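# Pass a hanger from the right gripper to the left

## Task

The right gripper starts out holding one hanger. Transfer it so that only the left gripper holds it, closed on it and gripping firmly. The hanger must end upright, in the air over the table, away from the rail and touching nothing. The second hanger must remain on the rail and the rack must stay upright, with neither of them held by any gripper. If the rack tilts beyond a slight amount, the attempt ends immediately as a failure.

## Robot and tools

Robot and frame. There are two arms, left_arm and right_arm; the names are labels, not sides of a picture. All positions share one world frame: origin on the table top midway between the arms, +x pointing out over the table, +z up, and left_arm mounted toward +y. Each gripper has its own axes: the fingers point along its +z and close along its y. The reported hand point lies between the finger pads, roughly 1 cm short of the tips. Reported positions get less accurate when an arm reaches far.

The 14-number row. Every motion command uses one row of 14 numbers, each between -1 and 1. The first seven are for left_arm and the last seven for right_arm, each in the order dx, dy, dz, rx, ry, rz, opening. Fill in both halves even when one arm should not move. dx to rz are an offset, not a pose. They are expressed in that gripper's own axes and counted from the gripper's pose in the most recent result that showed it. Before any such result exists in the scene, and for any call after the first within one reply, they are counted from where the gripper is when the command begins. A value of 1.0 means 0.6 m of travel or 180 degrees of turn; rx, ry, rz form a single rotation vector. The opening is absolute, not an offset: +1 is fully open (0.094 m) and -1 is shut.

execute_actions. Argument "actions" is a list holding at most one item. An empty list sends nothing and just returns the state. An item {"rows": [...], "steps": n} runs n control steps (1 to 15, each 1/30 s, default 15); rows holds 1 to 15 rows, one per step, the last repeated if rows run out. Each row is measured from the same reference pose, not from the row before it. An item with only "steps" (up to 300) is a wait, counted from the last result, so your thinking time is included. Optional "pictures" (true/false) chooses whether images come back. A refused call moves nothing.

move. Argument "target" is one 14-number row with the same layout and reference as above; it is a destination offset for each arm. Optional "speed" is the path's top speed in m/s, 0.002 to 0.5 (default 0.25); rotation may go up to twice that in rad/s. Both grippers follow straight paths that finish together, lasting 0.5 to 10 s; if longer is needed they halt at 10 s short of the goal. Turns take the shorter direction. Paths do not avoid obstacles or the other arm, grippers lag and may overshoot speed, especially with an almost straight arm. Fast contact and targets set deep past a surface press hard. The opening is sent when the move starts. The result adds a "move:" line: done, off_target, moving, held or fault, plus limits (paced = pose was clipped; held = steps were blocked, after which the arm may rush). Each gripper's remaining distance to its target is reported.

wait. Argument "seconds", 0 to 10; nothing new is sent.

zoom_image. Arguments "camera" (cam_head_left, cam_head_right, cam_high, cam_low, cam_left_wrist, cam_right_wrist) and "region" [x0, y0, x1, y1] in pixels of that camera's latest 504x504 image, top-left origin, no larger than 504 by 504. Calibration (K, distortion, T_world_to_cam) was provided per camera and may be slightly off.

finished_scene. Argument "scene": the number of the current scene.

Reading results. The state line gives each gripper's end_effector_position (metres) and end_effector_quat_wxyz. grip_measured is the finger opening on the command scale; the final Joint positions number per arm is the opening in metres. Readings may be off by about 1 mm. "pose unreachable" means the clearance check altered or blocked that arm's command; HELD flags each step where that happened. A "Hand target" line shows where the controller is currently steering each gripper. FAULT or OVER-TEMPERATURE FAULT lines mean an arm stopped. Joint ranges (rad): waist -2.618 to 3.054, shoulder 0 to 3.142, elbow 0 to 3.142, wrist pitch -1.571 to 1.571, wrist yaw -1.571 to 1.571, wrist roll -2.094 to 2.094.

Controller behaviour. Each step, the commanded pose is limited to 70 mm and 16 degrees from the measured pose, and position wins over orientation if both cannot be met. A distant target may need several actions; after an action the arm only continues to its last clipped pose. Arms tend to settle a centimetre or so low, and repeated zero offsets let them sag further. To keep an arm in place, send the correcting offset in the first call of a reply and zeros afterwards, aiming higher if it still droops. The simulation keeps running while you think.

Gripping. To hold, command an opening below grip_measured; about 0.03 below is a secure grip, smaller gaps grip lighter. Pad force tops out near 50 to 62 N, less on thin parts.

Suggested order: look; bring the left gripper, open, to a part of the hanger clear of the right fingers; close it firmly and check grip_measured; then open the right gripper and back it away; lift the hanger upright, clear of the rail and rack, and hold it there.

Avoid: arms colliding or pressing each other, nudging or tipping the rack, dislodging the other hanger, dropping anything or pushing it off the table, and fast impacts. Loose objects may occasionally be bumped by an outside push. Holding loads heats motors: a MOTOR HOT warning appears from 75 °C, 90 °C pauses that arm for 10 s, and at 100 °C the arm goes limp and falls, so do not linger.

Each tool is called after "Emit:" by a JSON object that holds its "op" and its "data".

## Session

Emit:
{"op": "execute_actions", "data": {"actions": []}}

Scene clock: 0.00 s of 4000.00 s.
left_arm: end_effector_position=(+0.4251, +0.2596, +0.4067) grip_measured=+1.000 end_effector_quat_wxyz=(+0.707, +0.033, +0.706, -0.036) | right_arm: end_effector_position=(+0.3193, +0.0480, +0.3698) grip_measured=-0.855 end_effector_quat_wxyz=(+0.532, -0.199, +0.814, +0.125)
Joint positions: left_arm=[-0.011  1.047  1.044  0.004  0.003 -0.003  0.094] | right_arm=[ 1.1    1.869  2.051 -0.669  0.533  0.253  0.007]
Joint velocities: left_arm=[ 0.012 -0.012  0.007 -0.022  0.022 -0.022  0.   ] | right_arm=[ 0.002  0.002 -0.007  0.022  0.022  0.022  0.   ]
Hand target (left_arm): +0.423, +0.260, +0.409; +0.707, +0.033, +0.705, -0.036
Hand target (right_arm): +0.319, +0.046, +0.377; +0.537, -0.194, +0.811, +0.128

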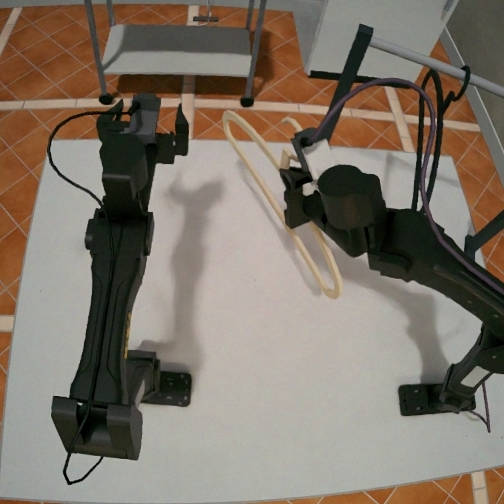

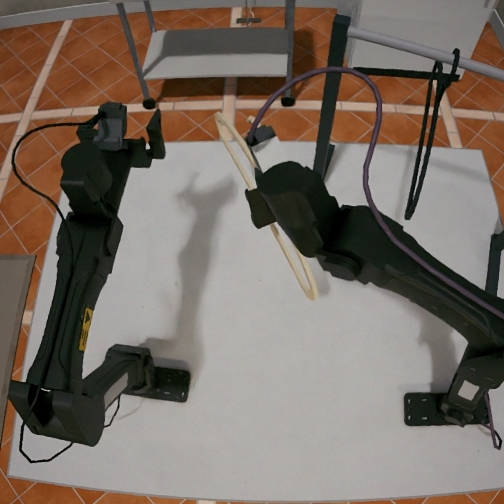

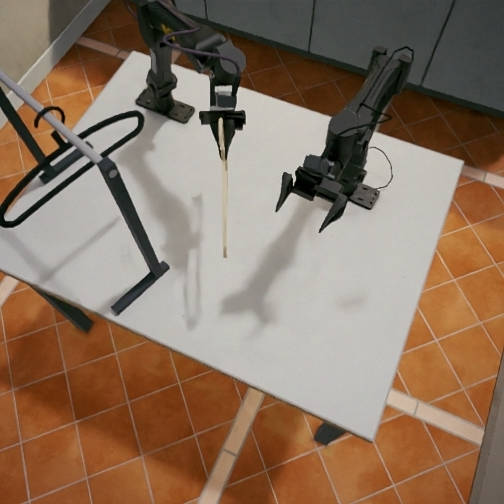

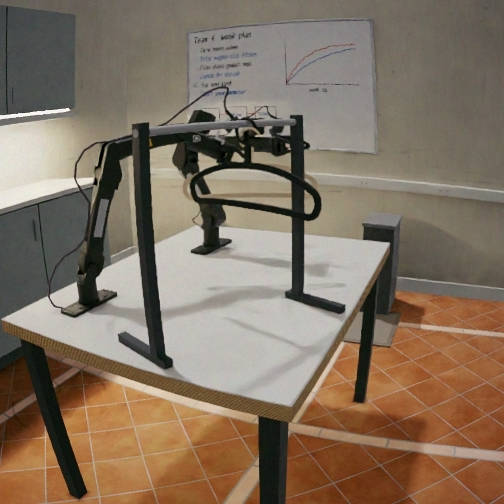

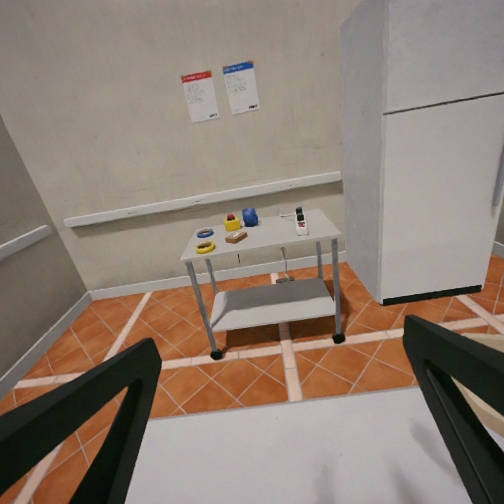

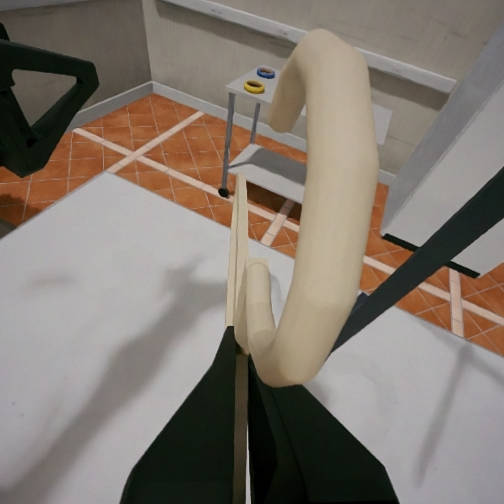

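Emit:
{"op": "zoom_image", "data": {"camera": "cam_low", "region": [150, 80, 350, 260]}}

Emit:
{"op": "zoom_image", "data": {"camera": "cam_head_left", "region": [190, 90, 400, 310]}}

Emit:
{"op": "zoom_image", "data": {"camera": "cam_high", "region": [0, 40, 300, 340]}}

Region (150, 80, 350, 260) of cam_low's 504x504 image, scaled by 2.520, with more detail than that image has; it fills the top 454 rows of this view, and the rest is white.

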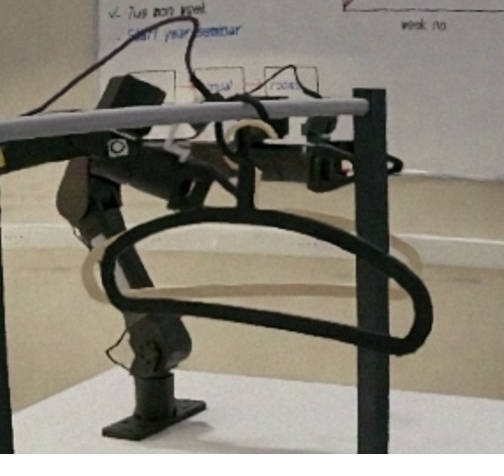

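Region (190, 90, 400, 310) of cam_head_left's 504x504 image, scaled by 2.291, with more detail than that image has; it fills the left 481 columns of this view, and the rest is white.

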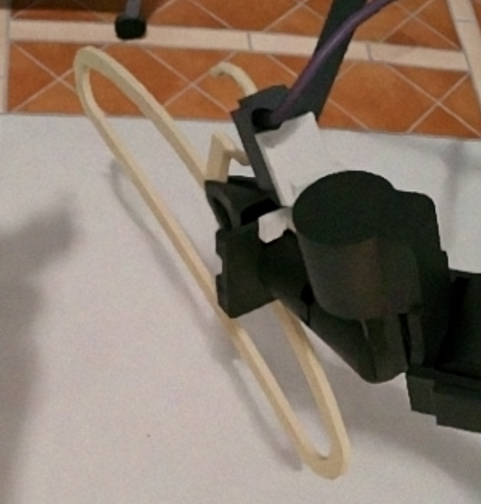

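Region (0, 40, 300, 340) of cam_high's 504x504 image, scaled by 1.680, with more detail than that image has.

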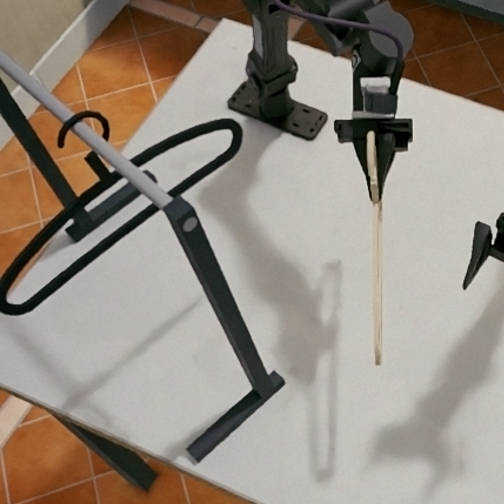

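Emit:
{"op": "move", "data": {"target": [0.062,-0.222,-0.389,0.458,0.135,0.123,0.2, 0.235,0.036,-0.162,-0.321,-0.003,-0.141,-0.9], "speed": 0.2}}

Scene clock: 33.97 s of 4000.00 s.
left_arm: end_effector_position=(+0.1912, +0.1490, +0.3722) grip_measured=+0.202 end_effector_quat_wxyz=(+0.452, +0.552, +0.651, -0.259) | right_arm: end_effector_position=(+0.1813, +0.0076, +0.2690) grip_measured=-0.872 end_effector_quat_wxyz=(-0.384, +0.592, -0.597, -0.380)
Joint positions: left_arm=[ 0.104  0.985  1.511 -1.543  1.002  1.12   0.056] | right_arm=[ 0.861  1.405  1.169 -0.319 -0.662 -0.365  0.006]
Joint velocities: left_arm=[-0.012 -0.012 -0.012 -0.051 -0.022 -0.066  0.   ] | right_arm=[-0.002 -0.022 -0.012 -0.007  0.007  0.022 -0.   ]
Hand target (left_arm): +0.181, +0.148, +0.370; +0.445, +0.551, +0.654, -0.266
Hand target (right_arm): +0.178, +0.003, +0.281; -0.396, +0.593, -0.585, -0.387
Off the commanded pose (left_arm): 0.012 m, 18 deg; orientation clipped at the last step of the last action.
Off the commanded pose (right_arm): 0.013 m, 1 deg.
joint sent to its limit (left arm) — the command would take joint 4 (wrist pitch) past its lower limit, so that joint was sent only as far as its limit.
After step 90, 26.57 s passed at rest.
move: off_target (left_arm, right_arm); limits=paced
camera_calibration (this result's frames):
cam_left_wrist: T_world_to_cam=[[-0.910971, -0.2332, -0.340219, 0.340215], [0.00615115, 0.817061, -0.576518, 0.126543], [0.412424, -0.527284, -0.742885, 0.368257], [0, 0, 0, 1]] pos_world=[0.157269, 0.170121, 0.462274]
cam_right_wrist: T_world_to_cam=[[0.988454, -0.00427077, 0.151463, -0.228773], [0.0877393, -0.798836, -0.595115, 0.194108], [0.123536, 0.601533, -0.789238, 0.300209], [0, 0, 0, 1]] pos_world=[0.172014, -0.0265027, 0.387104]

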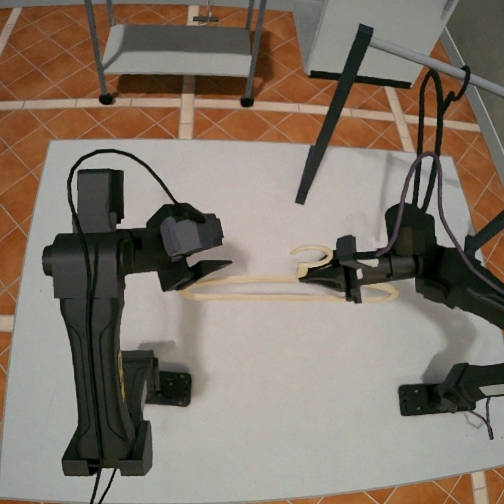

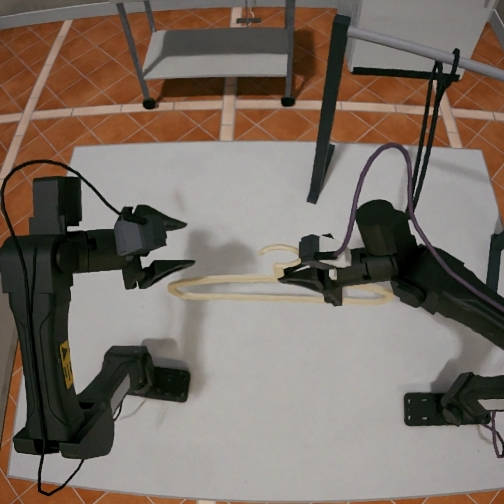

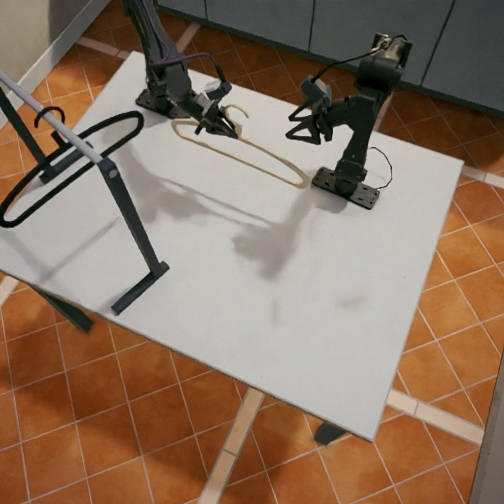

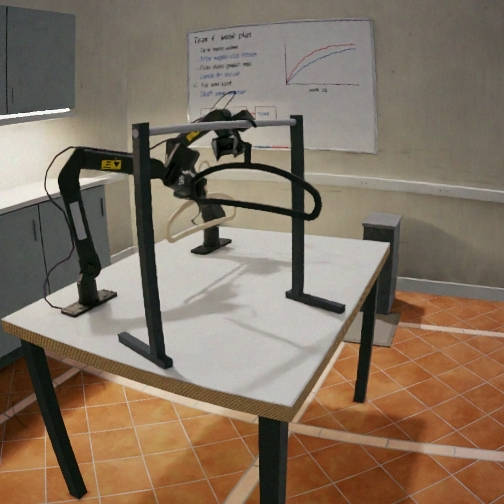

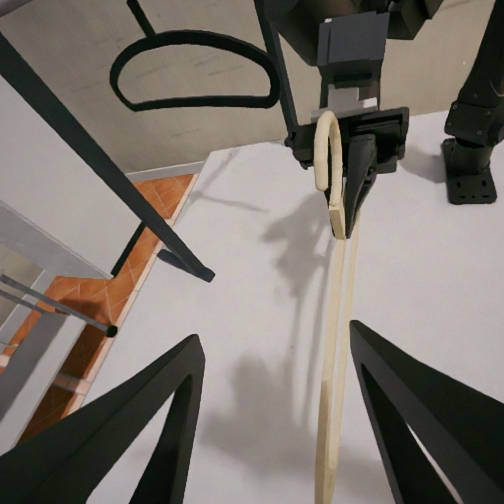

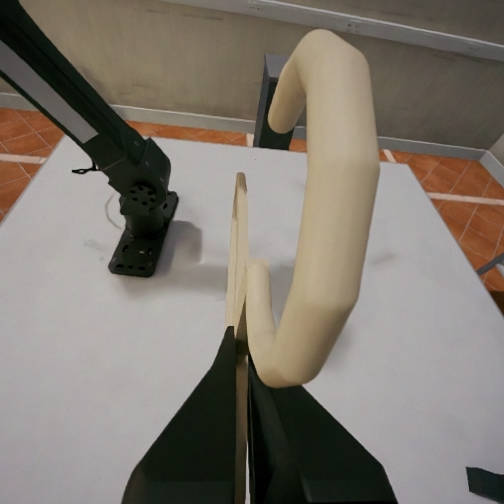

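Emit:
{"op": "move", "data": {"target": [0.065,-0.056,0.118,0.098,0.006,-0.004,0.2, -0.016,0.004,-0.015,0,-0.008,0,-0.9], "speed": 0.15}}

Emit:
{"op": "zoom_image", "data": {"camera": "cam_high", "region": [160, 60, 340, 210]}}

Emit:
{"op": "zoom_image", "data": {"camera": "cam_head_left", "region": [170, 200, 370, 330]}}

Scene clock: 43.17 s of 4000.00 s.
left_arm: end_effector_position=(+0.1803, +0.1029, +0.3049) grip_measured=+0.202 end_effector_quat_wxyz=(+0.363, +0.616, +0.609, -0.344) | right_arm: end_effector_position=(+0.1805, +0.0071, +0.2679) grip_measured=-0.872 end_effector_quat_wxyz=(-0.380, +0.591, -0.601, -0.382)
Joint positions: left_arm=[-0.203  1.011  1.24  -1.317  0.97   1.037  0.056] | right_arm=[ 0.861  1.405  1.169 -0.326 -0.664 -0.359  0.006]
Joint velocities: left_arm=[-0.012 -0.002 -0.007  0.051 -0.037 -0.051 -0.   ] | right_arm=[-0.002 -0.007 -0.002 -0.037 -0.066 -0.037 -0.001]
Hand target (left_arm): +0.181, +0.100, +0.300; +0.353, +0.613, +0.612, -0.353
Hand target (right_arm): +0.179, +0.004, +0.281; -0.392, +0.588, -0.592, -0.387
Off the commanded pose (left_arm): 0.006 m, 2 deg.
Off the commanded pose (right_arm): 0.014 m, 2 deg.
After step 90, 4.70 s passed at rest.
move: off_target (right_arm)
camera_calibration (this result's frames):
cam_left_wrist: T_world_to_cam=[[-0.977373, 0.0130248, -0.211121, 0.243954], [0.133314, 0.812843, -0.567022, 0.100091], [0.164223, -0.582338, -0.796187, 0.365202], [0, 0, 0, 1]] pos_world=[0.165116, 0.128135, 0.399026]
cam_right_wrist: T_world_to_cam=[[0.990148, -0.00488304, 0.139942, -0.224989], [0.0798117, -0.801482, -0.592669, 0.193905], [0.115055, 0.597999, -0.793196, 0.302353], [0, 0, 0, 1]] pos_world=[0.172509, -0.0264941, 0.386232]

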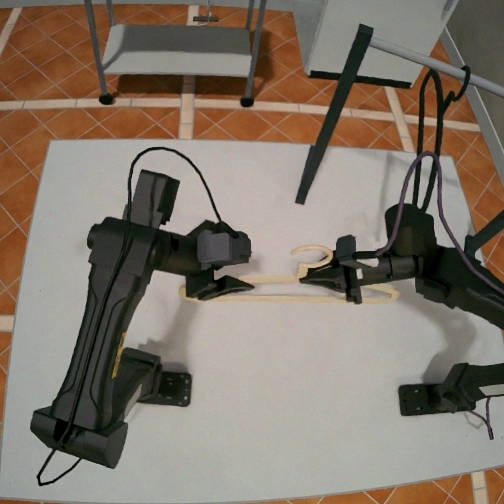

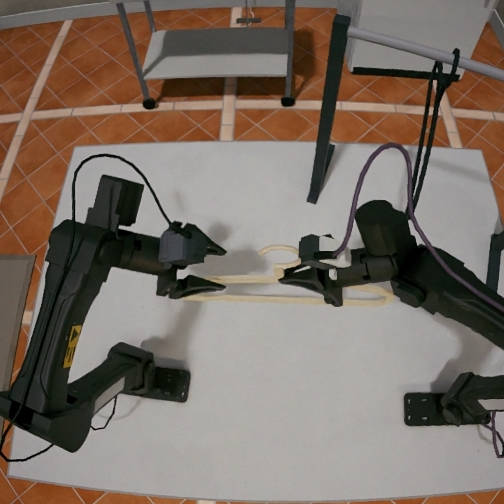

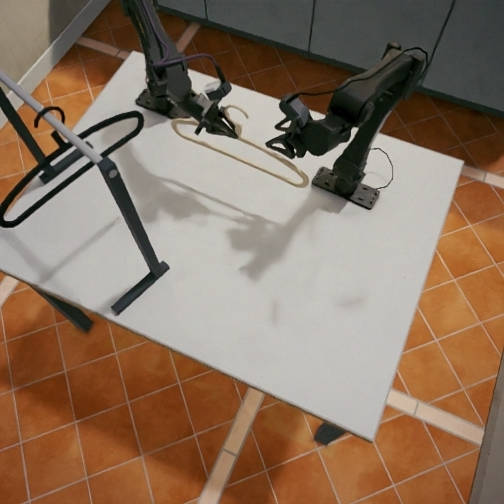

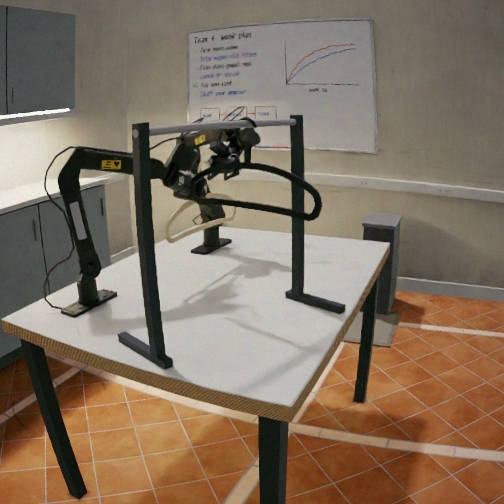

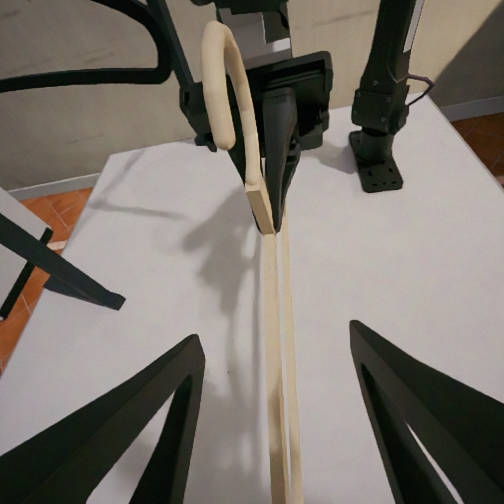

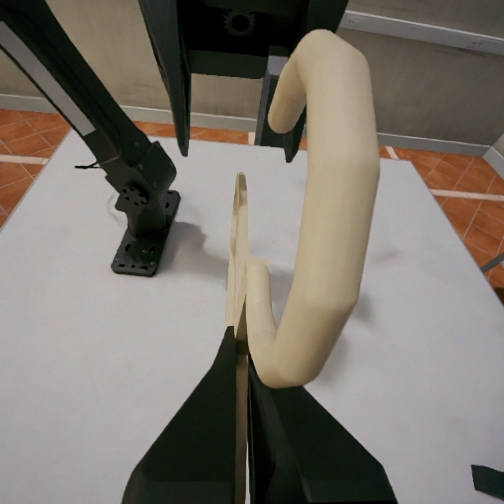

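Region (160, 60, 340, 210) of cam_high's 504x504 image, scaled by 2.800, with more detail than that image has.

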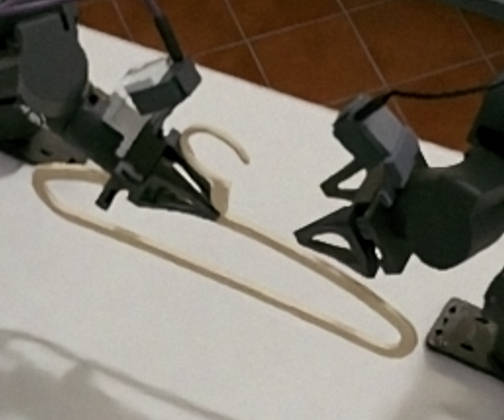

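Region (170, 200, 370, 330) of cam_head_left's 504x504 image, scaled by 2.520, with more detail than that image has; it fills the top 328 rows of this view, and the rest is white.

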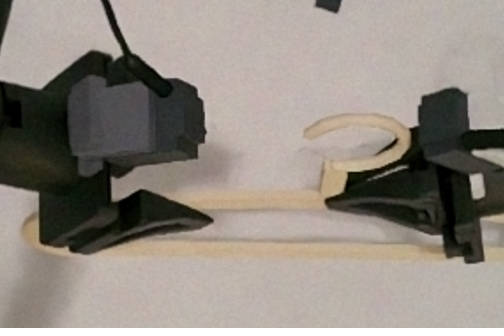

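Emit:
{"op": "move", "data": {"target": [0.045,-0.002,0.11,0.006,0,-0.006,-0.2, -0.017,0.003,-0.015,0,-0.009,0,-0.9], "speed": 0.08}}

Emit:
{"op": "zoom_image", "data": {"camera": "cam_high", "region": [200, 80, 300, 180]}}

Emit:
{"op": "zoom_image", "data": {"camera": "cam_head_left", "region": [200, 220, 350, 320]}}

Scene clock: 49.33 s of 4000.00 s.
left_arm: end_effector_position=(+0.1871, +0.0580, +0.2455) grip_measured=-0.198 end_effector_quat_wxyz=(+0.345, +0.612, +0.618, -0.353) | right_arm: end_effector_position=(+0.1802, +0.0068, +0.2673) grip_measured=-0.872 end_effector_quat_wxyz=(-0.377, +0.588, -0.604, -0.384)
Joint positions: left_arm=[-0.454  0.985  0.952 -0.837  0.835  0.702  0.038] | right_arm=[ 0.861  1.405  1.169 -0.33  -0.664 -0.35   0.006]
Joint velocities: left_arm=[-0.007 -0.012 -0.002  0.022 -0.051  0.051  0.   ] | right_arm=[-0.002 -0.012  0.007  0.051 -0.007 -0.022 -0.002]
Hand target (left_arm): +0.181, +0.059, +0.248; +0.353, +0.614, +0.612, -0.353
Hand target (right_arm): +0.179, +0.003, +0.281; -0.388, +0.585, -0.595, -0.390
Off the commanded pose (left_arm): 0.007 m, 1 deg.
Off the commanded pose (right_arm): 0.014 m, 2 deg.
After step 90, 1.70 s passed at rest.
move: off_target (right_arm)
camera_calibration (this result's frames):
cam_left_wrist: T_world_to_cam=[[-0.985554, 0.0191349, -0.168276, 0.229273], [0.111664, 0.820458, -0.560696, 0.104042], [0.127335, -0.571386, -0.810743, 0.300416], [0, 0, 0, 1]] pos_world=[0.17609, 0.0819044, 0.340477]
cam_right_wrist: T_world_to_cam=[[0.991469, -0.00804753, 0.130091, -0.222227], [0.0710836, -0.80321, -0.591439, 0.194593], [0.10925, 0.595641, -0.795787, 0.303822], [0, 0, 0, 1]] pos_world=[0.173306, -0.0264583, 0.385777]

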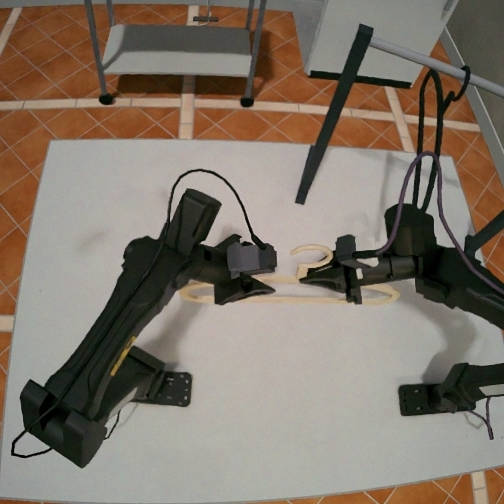

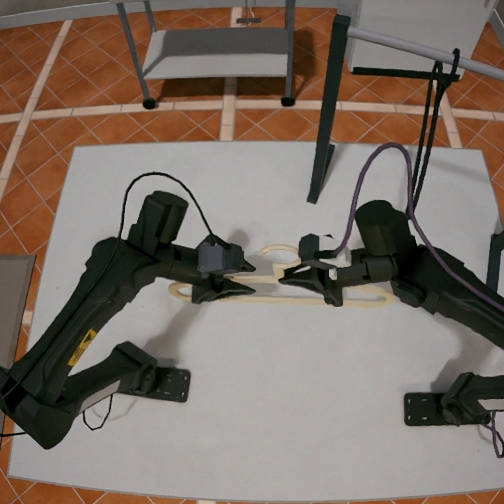

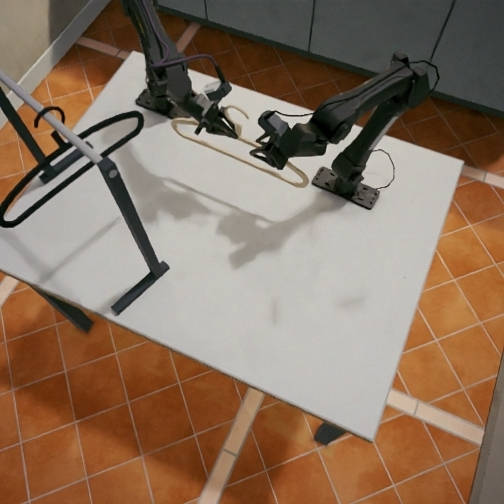

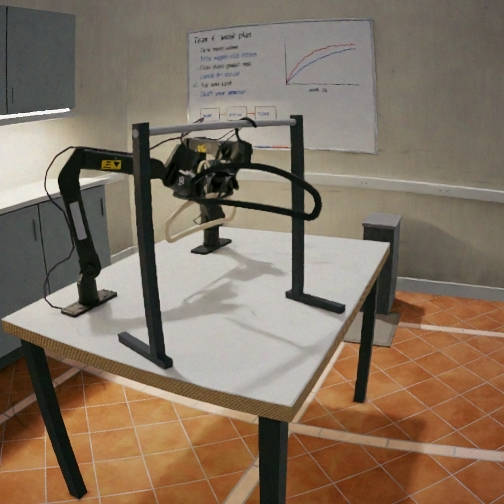

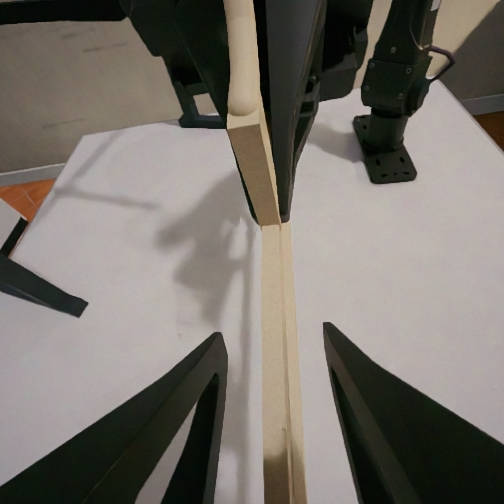

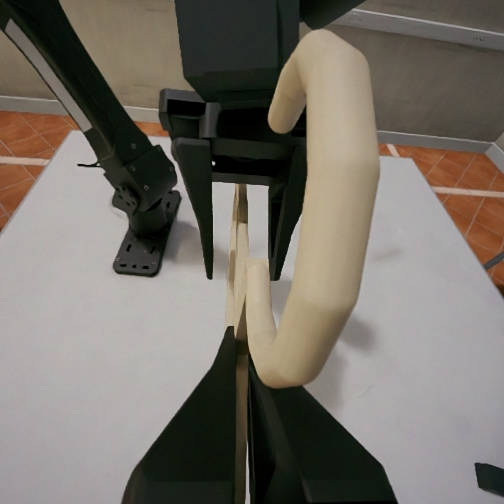

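Region (200, 80, 300, 180) of cam_high's 504x504 image, scaled by 5.040, with more detail than that image has.

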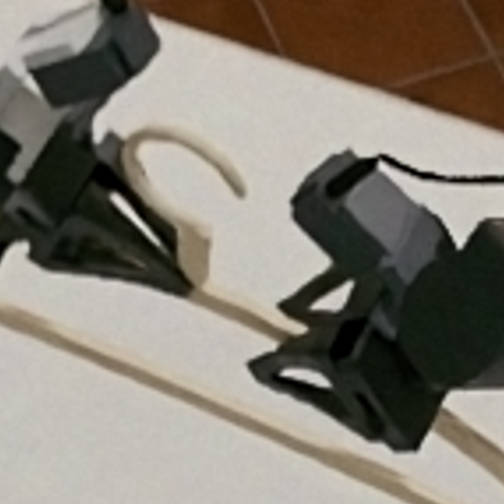

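Region (200, 220, 350, 320) of cam_head_left's 504x504 image, scaled by 3.360, with more detail than that image has.

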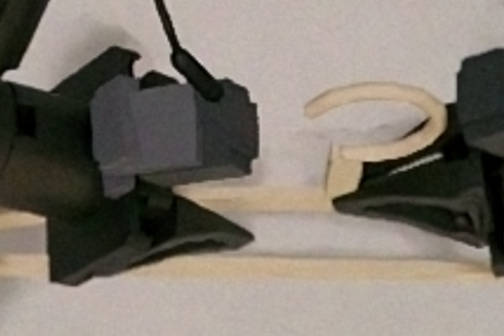

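Emit:
{"op": "execute_actions", "data": {"actions": [{"rows":[[-0.003,-0.008,-0.003,0,-0.004,0,-0.6,-0.018,0.002,-0.015,0,-0.009,0,-0.9],[-0.003,-0.008,-0.003,0,-0.004,0,-0.6,-0.018,0.002,-0.015,0,-0.009,0,-0.9],[-0.003,-0.008,-0.003,0,-0.004,0,-0.7,-0.018,0.002,-0.015,0,-0.009,0,-0.9],[-0.003,-0.008,-0.003,0,-0.004,0,-0.7,-0.018,0.002,-0.015,0,-0.009,0,-0.9],[-0.003,-0.008,-0.003,0,-0.004,0,-0.91,-0.018,0.002,-0.015,0,-0.009,0,-0.9]]}], "pictures": false}}

Emit:
{"op": "wait", "data": {"seconds": 0.3}}

Emit:
{"op": "zoom_image", "data": {"camera": "cam_high", "region": [200, 80, 300, 180]}}

Emit:
{"op": "zoom_image", "data": {"camera": "cam_head_right", "region": [180, 220, 330, 320]}}

Scene clock: 56.23 s of 4000.00 s.
left_arm: end_effector_position=(+0.1849, +0.0571, +0.2461) grip_measured=-0.889 end_effector_quat_wxyz=(+0.342, +0.612, +0.617, -0.358) | right_arm: end_effector_position=(+0.1811, +0.0060, +0.2669) grip_measured=-0.872 end_effector_quat_wxyz=(-0.376, +0.586, -0.607, -0.384)
Joint positions: left_arm=[-0.458  0.985  0.952 -0.839  0.842  0.698  0.005] | right_arm=[ 0.858  1.405  1.169 -0.332 -0.664 -0.347  0.006]
Joint velocities: left_arm=[-0.002 -0.007 -0.002  0.051  0.007  0.051 -0.001] | right_arm=[ 0.002 -0.002 -0.002  0.007 -0.007  0.095 -0.002]
Hand target (left_arm): +0.182, +0.059, +0.248; +0.348, +0.610, +0.616, -0.357
Hand target (right_arm): +0.179, +0.003, +0.281; -0.385, +0.583, -0.599, -0.391
Off the commanded pose (left_arm): 0.004 m, 1 deg.
Off the commanded pose (right_arm): 0.014 m, 2 deg.
Steps of this call (steps 1 to 90: nothing new was sent; then 3.40 s passed at rest; steps 91 to 105: all 15 steps of this action). Readings (end_effector_position):
91: left_arm (+0.1874, +0.0578, +0.2457) | right_arm (+0.1802, +0.0068, +0.2672)
92: left_arm (+0.1874, +0.0578, +0.2457) | right_arm (+0.1801, +0.0067, +0.2671)
94: left_arm (+0.1874, +0.0578, +0.2457) | right_arm (+0.1800, +0.0066, +0.2668)
98: left_arm (+0.1849, +0.0570, +0.2461) | right_arm (+0.1811, +0.0060, +0.2668)
105: the state above

Scene clock: 56.53 s of 4000.00 s.
left_arm: end_effector_position=(+0.1849, +0.0571, +0.2461) grip_measured=-0.889 end_effector_quat_wxyz=(+0.342, +0.612, +0.617, -0.358) | right_arm: end_effector_position=(+0.1811, +0.0060, +0.2669) grip_measured=-0.872 end_effector_quat_wxyz=(-0.376, +0.586, -0.607, -0.384)
Joint positions: left_arm=[-0.458  0.985  0.952 -0.839  0.842  0.698  0.005] | right_arm=[ 0.858  1.405  1.169 -0.332 -0.664 -0.347  0.006]
Joint velocities: left_arm=[ 0.002 -0.007 -0.002 -0.022 -0.066  0.051 -0.001] | right_arm=[-0.002 -0.017 -0.007 -0.066 -0.066  0.007  0.001]
Hand target (left_arm): +0.182, +0.059, +0.248; +0.348, +0.610, +0.616, -0.357
Hand target (right_arm): +0.179, +0.003, +0.281; -0.385, +0.583, -0.599, -0.391
Off the commanded pose (left_arm): 0.004 m, 1 deg.
Off the commanded pose (right_arm): 0.014 m, 2 deg.
Steps of this call (steps 1 to 9: nothing new was sent). Readings (end_effector_position):
1: left_arm (+0.1849, +0.0571, +0.2461) | right_arm (+0.1811, +0.0060, +0.2669)
2: left_arm (+0.1849, +0.0571, +0.2461) | right_arm (+0.1811, +0.0060, +0.2669)
4: left_arm (+0.1849, +0.0571, +0.2461) | right_arm (+0.1811, +0.0060, +0.2669)
8: left_arm (+0.1849, +0.0571, +0.2461) | right_arm (+0.1811, +0.0060, +0.2669)
9: the state above
camera_calibration (this result's frames):
cam_left_wrist: T_world_to_cam=[[-0.986699, 0.025322, -0.160572, 0.225172], [0.112922, 0.817324, -0.565004, 0.106383], [0.116932, -0.575621, -0.809313, 0.302458], [0, 0, 0, 1]] pos_world=[0.174797, 0.0814499, 0.341047]
cam_right_wrist: T_world_to_cam=[[0.992035, -0.011805, 0.125407, -0.221863], [0.0650507, -0.804544, -0.59032, 0.194414], [0.107864, 0.593776, -0.797368, 0.304535], [0, 0, 0, 1]] pos_world=[0.174601, -0.02703, 0.385416]

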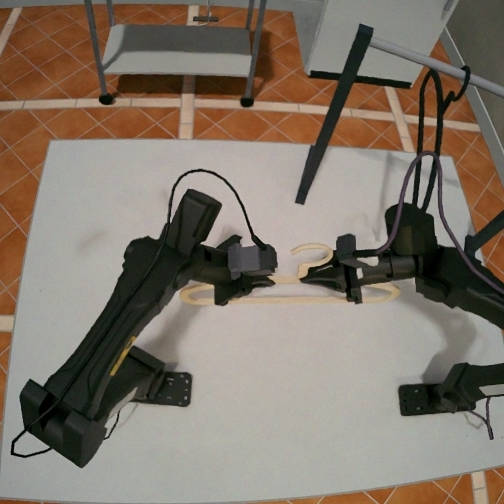

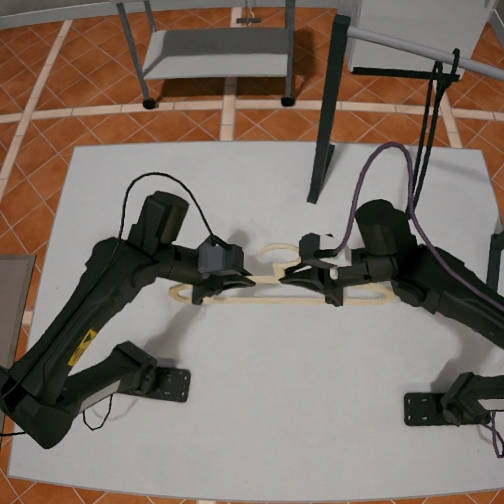

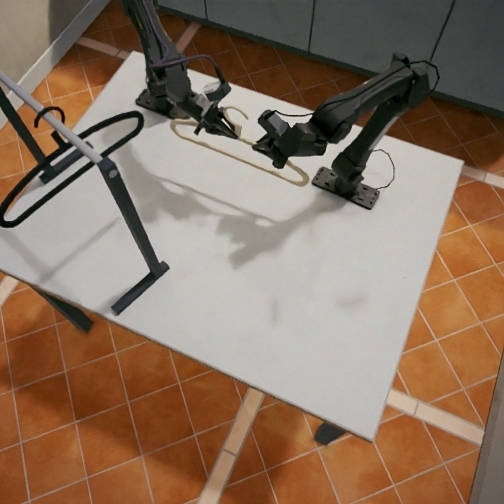

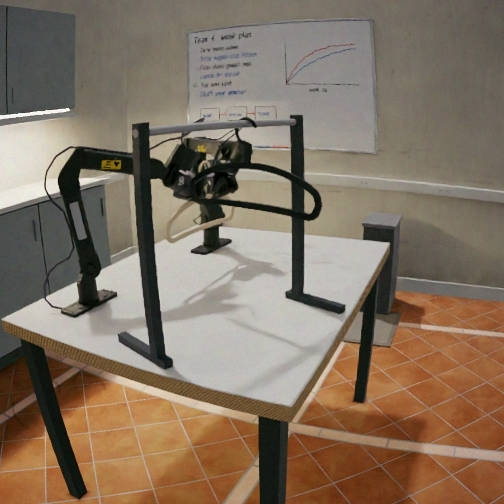

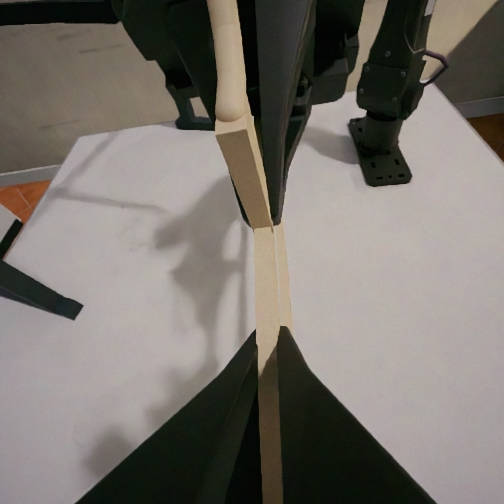

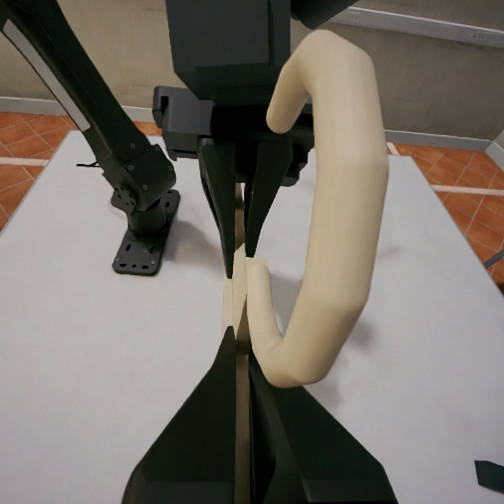

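Region (200, 80, 300, 180) of cam_high's 504x504 image, scaled by 5.040, with more detail than that image has.

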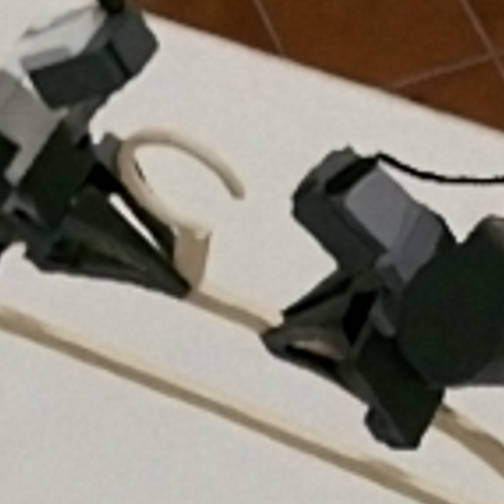

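Region (180, 220, 330, 320) of cam_head_right's 504x504 image, scaled by 3.360, with more detail than that image has.

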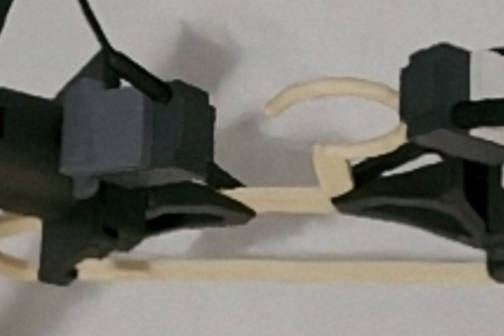

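Emit:
{"op": "execute_actions", "data": {"actions": [{"rows":[[-0.002,-0.004,-0.004,0,-0.004,0,-0.95,-0.018,0.002,-0.015,0,-0.009,0,-0.9],[-0.002,-0.004,-0.004,0,-0.004,0,-0.95,-0.018,0.002,-0.015,0,-0.009,0,-0.9],[-0.002,-0.004,-0.004,0,-0.004,0,-0.95,-0.018,0.002,-0.015,0,-0.009,0,-0.9],[-0.002,-0.004,-0.004,0,-0.004,0,-0.95,-0.018,0.002,-0.015,0,-0.009,0,-0.9],[-0.002,-0.004,-0.004,0,-0.004,0,-0.95,-0.018,0.002,-0.015,0,-0.009,0,0.3]]}], "pictures": false}}

Emit:
{"op": "move", "data": {"target": [0,0,0,0,0,0,-0.95, -0.06,0.02,-0.17,0.125,0,0.06,0.3], "speed": 0.15}}

Scene clock: 64.57 s of 4000.00 s.
left_arm: end_effector_position=(+0.1853, +0.0575, +0.2454) grip_measured=-0.892 end_effector_quat_wxyz=(+0.342, +0.612, +0.618, -0.356) | right_arm: end_effector_position=(+0.1808, +0.0060, +0.2668) grip_measured=+0.298 end_effector_quat_wxyz=(-0.374, +0.584, -0.608, -0.386)
Joint positions: left_arm=[-0.458  0.985  0.952 -0.84   0.838  0.7    0.005] | right_arm=[ 0.858  1.405  1.169 -0.333 -0.666 -0.34   0.061]
Joint velocities: left_arm=[ 0.002 -0.012 -0.017 -0.007  0.007 -0.022  0.   ] | right_arm=[ 0.002 -0.002 -0.002  0.022  0.007 -0.081 -0.001]
Hand target (left_arm): +0.183, +0.058, +0.248; +0.346, +0.610, +0.614, -0.362
Hand target (right_arm): +0.180, +0.003, +0.280; -0.384, +0.581, -0.601, -0.391
Off the commanded pose (left_arm): 0.004 m, 1 deg.
Off the commanded pose (right_arm): 0.014 m, 2 deg.
Steps of this call (steps 1 to 90: nothing new was sent; then 4.53 s passed at rest; steps 91 to 105: all 15 steps of this action). Readings (end_effector_position):
91: left_arm (+0.1847, +0.0571, +0.2461) | right_arm (+0.1810, +0.0060, +0.2669)
92: left_arm (+0.1846, +0.0570, +0.2461) | right_arm (+0.1809, +0.0060, +0.2668)
94: left_arm (+0.1844, +0.0571, +0.2461) | right_arm (+0.1808, +0.0060, +0.2668)
98: left_arm (+0.1851, +0.0574, +0.2455) | right_arm (+0.1808, +0.0060, +0.2668)
105: the state above

Scene clock: 66.87 s of 4000.00 s.
left_arm: end_effector_position=(+0.1873, +0.0584, +0.2439) grip_measured=-0.892 end_effector_quat_wxyz=(+0.342, +0.612, +0.621, -0.350) | right_arm: end_effector_position=(+0.1740, -0.0669, +0.3294) grip_measured=+0.298 end_effector_quat_wxyz=(+0.430, -0.445, +0.731, +0.287)
Joint positions: left_arm=[-0.458  0.985  0.952 -0.84   0.824  0.7    0.005] | right_arm=[ 0.936  1.108  1.237 -0.626 -0.213 -0.072  0.061]
Joint velocities: left_arm=[ 0.012  0.002  0.012  0.007 -0.007  0.007  0.   ] | right_arm=[-0.007  0.027  0.012  0.007  0.022  0.022  0.   ]
Hand target (left_arm): +0.185, +0.058, +0.245; +0.342, +0.612, +0.618, -0.356
Hand target (right_arm): +0.169, -0.070, +0.343; +0.440, -0.443, +0.725, +0.291
Off the commanded pose (left_arm): 0.003 m, 1 deg.
Off the commanded pose (right_arm): 0.015 m, 2 deg.
move: off_target (right_arm)
camera_calibration (this result's frames):
cam_left_wrist: T_world_to_cam=[[-0.985729, 0.0162239, -0.167556, 0.229186], [0.107649, 0.825984, -0.553319, 0.101485], [0.129422, -0.56346, -0.815943, 0.299785], [0, 0, 0, 1]] pos_world=[0.176192, 0.0813736, 0.339162]
cam_right_wrist: T_world_to_cam=[[0.89835, -0.424673, 0.112339, -0.230535], [-0.29863, -0.777956, -0.552816, 0.225873], [0.322161, 0.463074, -0.825697, 0.361765], [0, 0, 0, 1]] pos_world=[0.158007, -0.089707, 0.449473]

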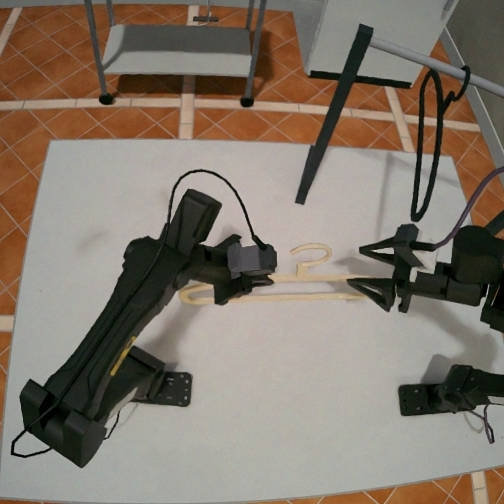

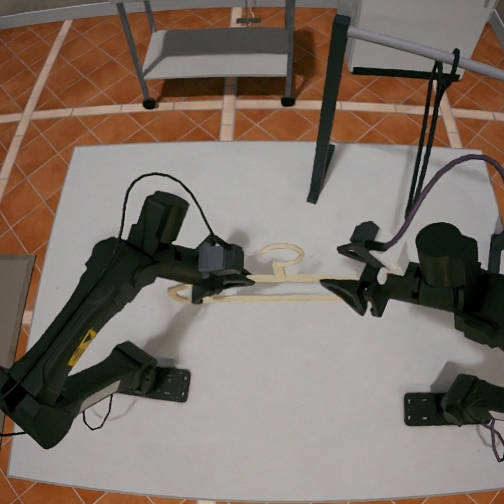

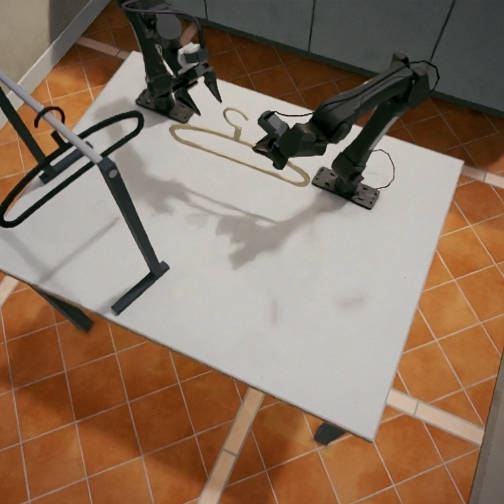

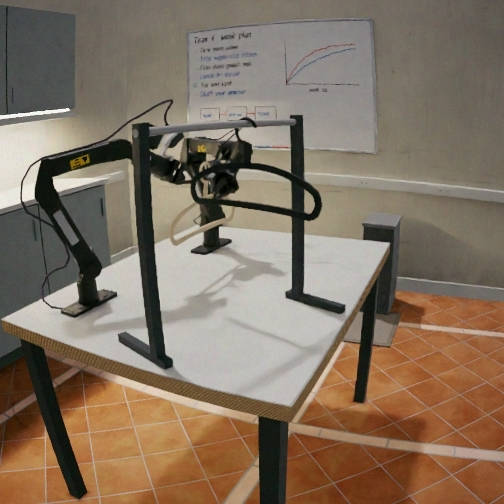

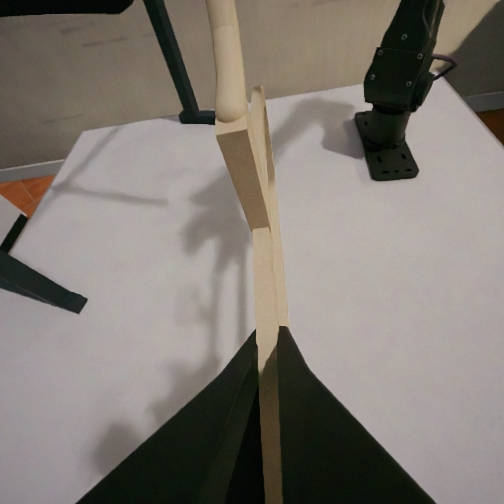

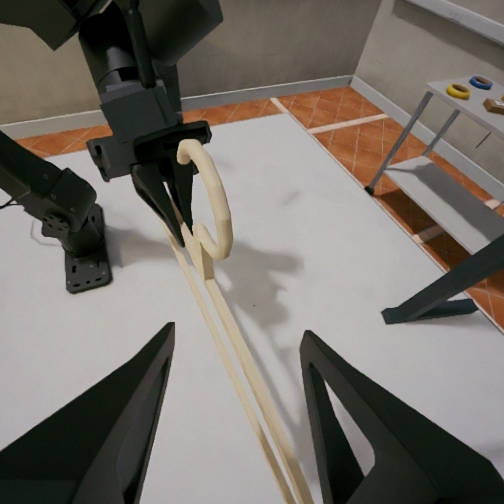

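Emit:
{"op": "move", "data": {"target": [0.10,0.155,-0.25,-0.333,-0.006,-0.202,-0.95, -0.03,0.03,-0.08,0,-0.01,0,0.3], "speed": 0.25}}

Scene clock: 73.27 s of 4000.00 s.
left_arm: end_effector_position=(+0.2779, +0.2179, +0.2528) grip_measured=-0.891 end_effector_quat_wxyz=(+0.454, +0.149, +0.874, -0.088) | right_arm: end_effector_position=(+0.1503, -0.0846, +0.3533) grip_measured=+0.298 end_effector_quat_wxyz=(+0.428, -0.443, +0.733, +0.288)
Joint positions: left_arm=[-0.186  0.682  0.894 -0.823  0.075  0.029  0.005] | right_arm=[ 0.978  1.049  1.316 -0.761 -0.177 -0.046  0.061]
Joint velocities: left_arm=[-0.002  0.002 -0.002  0.022 -0.022 -0.037 -0.   ] | right_arm=[-0.002 -0.007 -0.002 -0.007  0.051 -0.022 -0.   ]
Hand target (left_arm): +0.279, +0.218, +0.270; +0.483, +0.145, +0.859, -0.090
Hand target (right_arm): +0.144, -0.090, +0.368; +0.441, -0.440, +0.724, +0.294
Off the commanded pose (left_arm): 0.017 m, 4 deg.
Off the commanded pose (right_arm): 0.017 m, 2 deg.
After step 90, 0.37 s passed at rest.
move: off_target (left_arm, right_arm)
camera_calibration (this result's frames):
cam_left_wrist: T_world_to_cam=[[-0.367825, -0.915601, -0.16242, 0.34747], [-0.768279, 0.397628, -0.501637, 0.288553], [0.523882, -0.0597308, -0.849694, 0.174361], [0, 0, 0, 1]] pos_world=[0.258153, 0.213821, 0.349338]
cam_right_wrist: T_world_to_cam=[[0.898325, -0.426127, 0.106898, -0.217698], [-0.302896, -0.776981, -0.551864, 0.218624], [0.318222, 0.463374, -0.827054, 0.398445], [0, 0, 0, 1]] pos_world=[0.13499, -0.107529, 0.473458]

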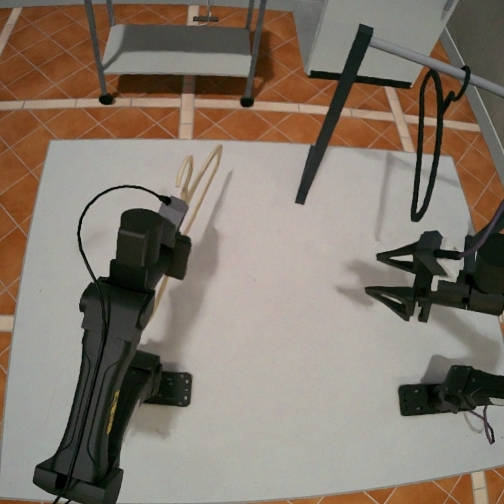

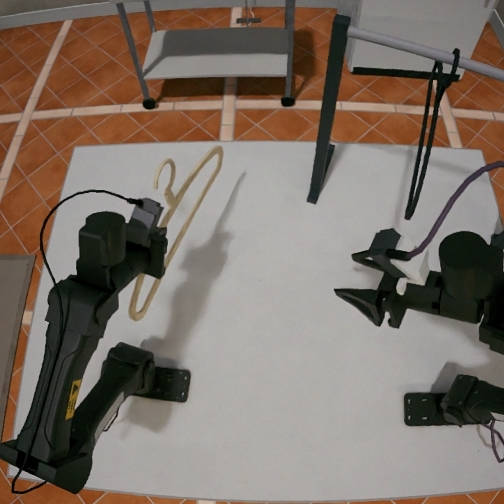

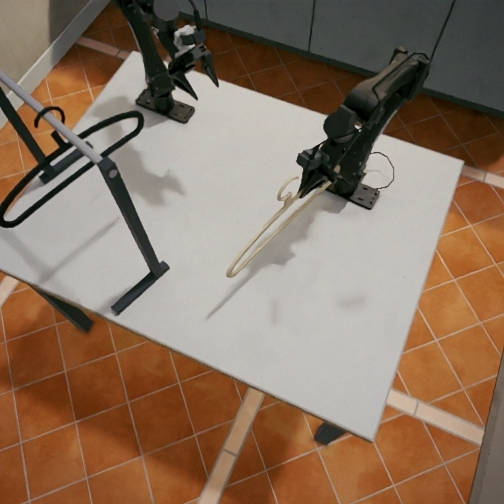

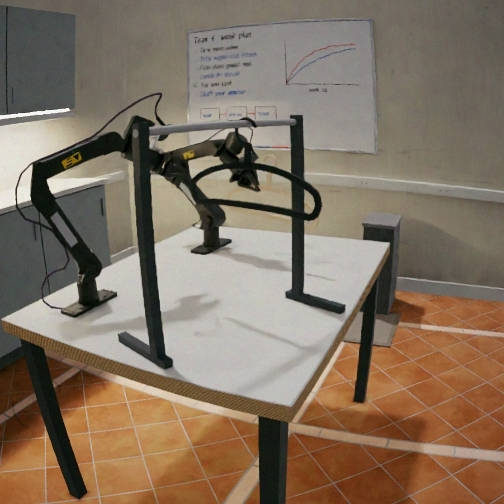

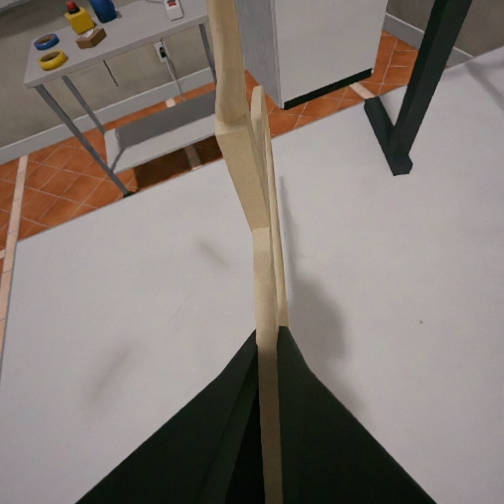

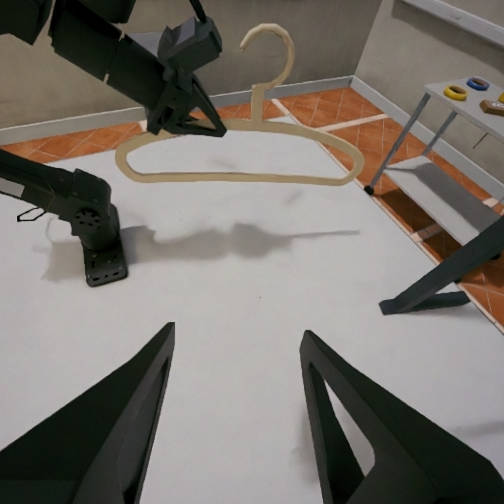

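Emit:
{"op": "finished_scene", "data": {"scene": 1}}

The scene is finished: the task was done.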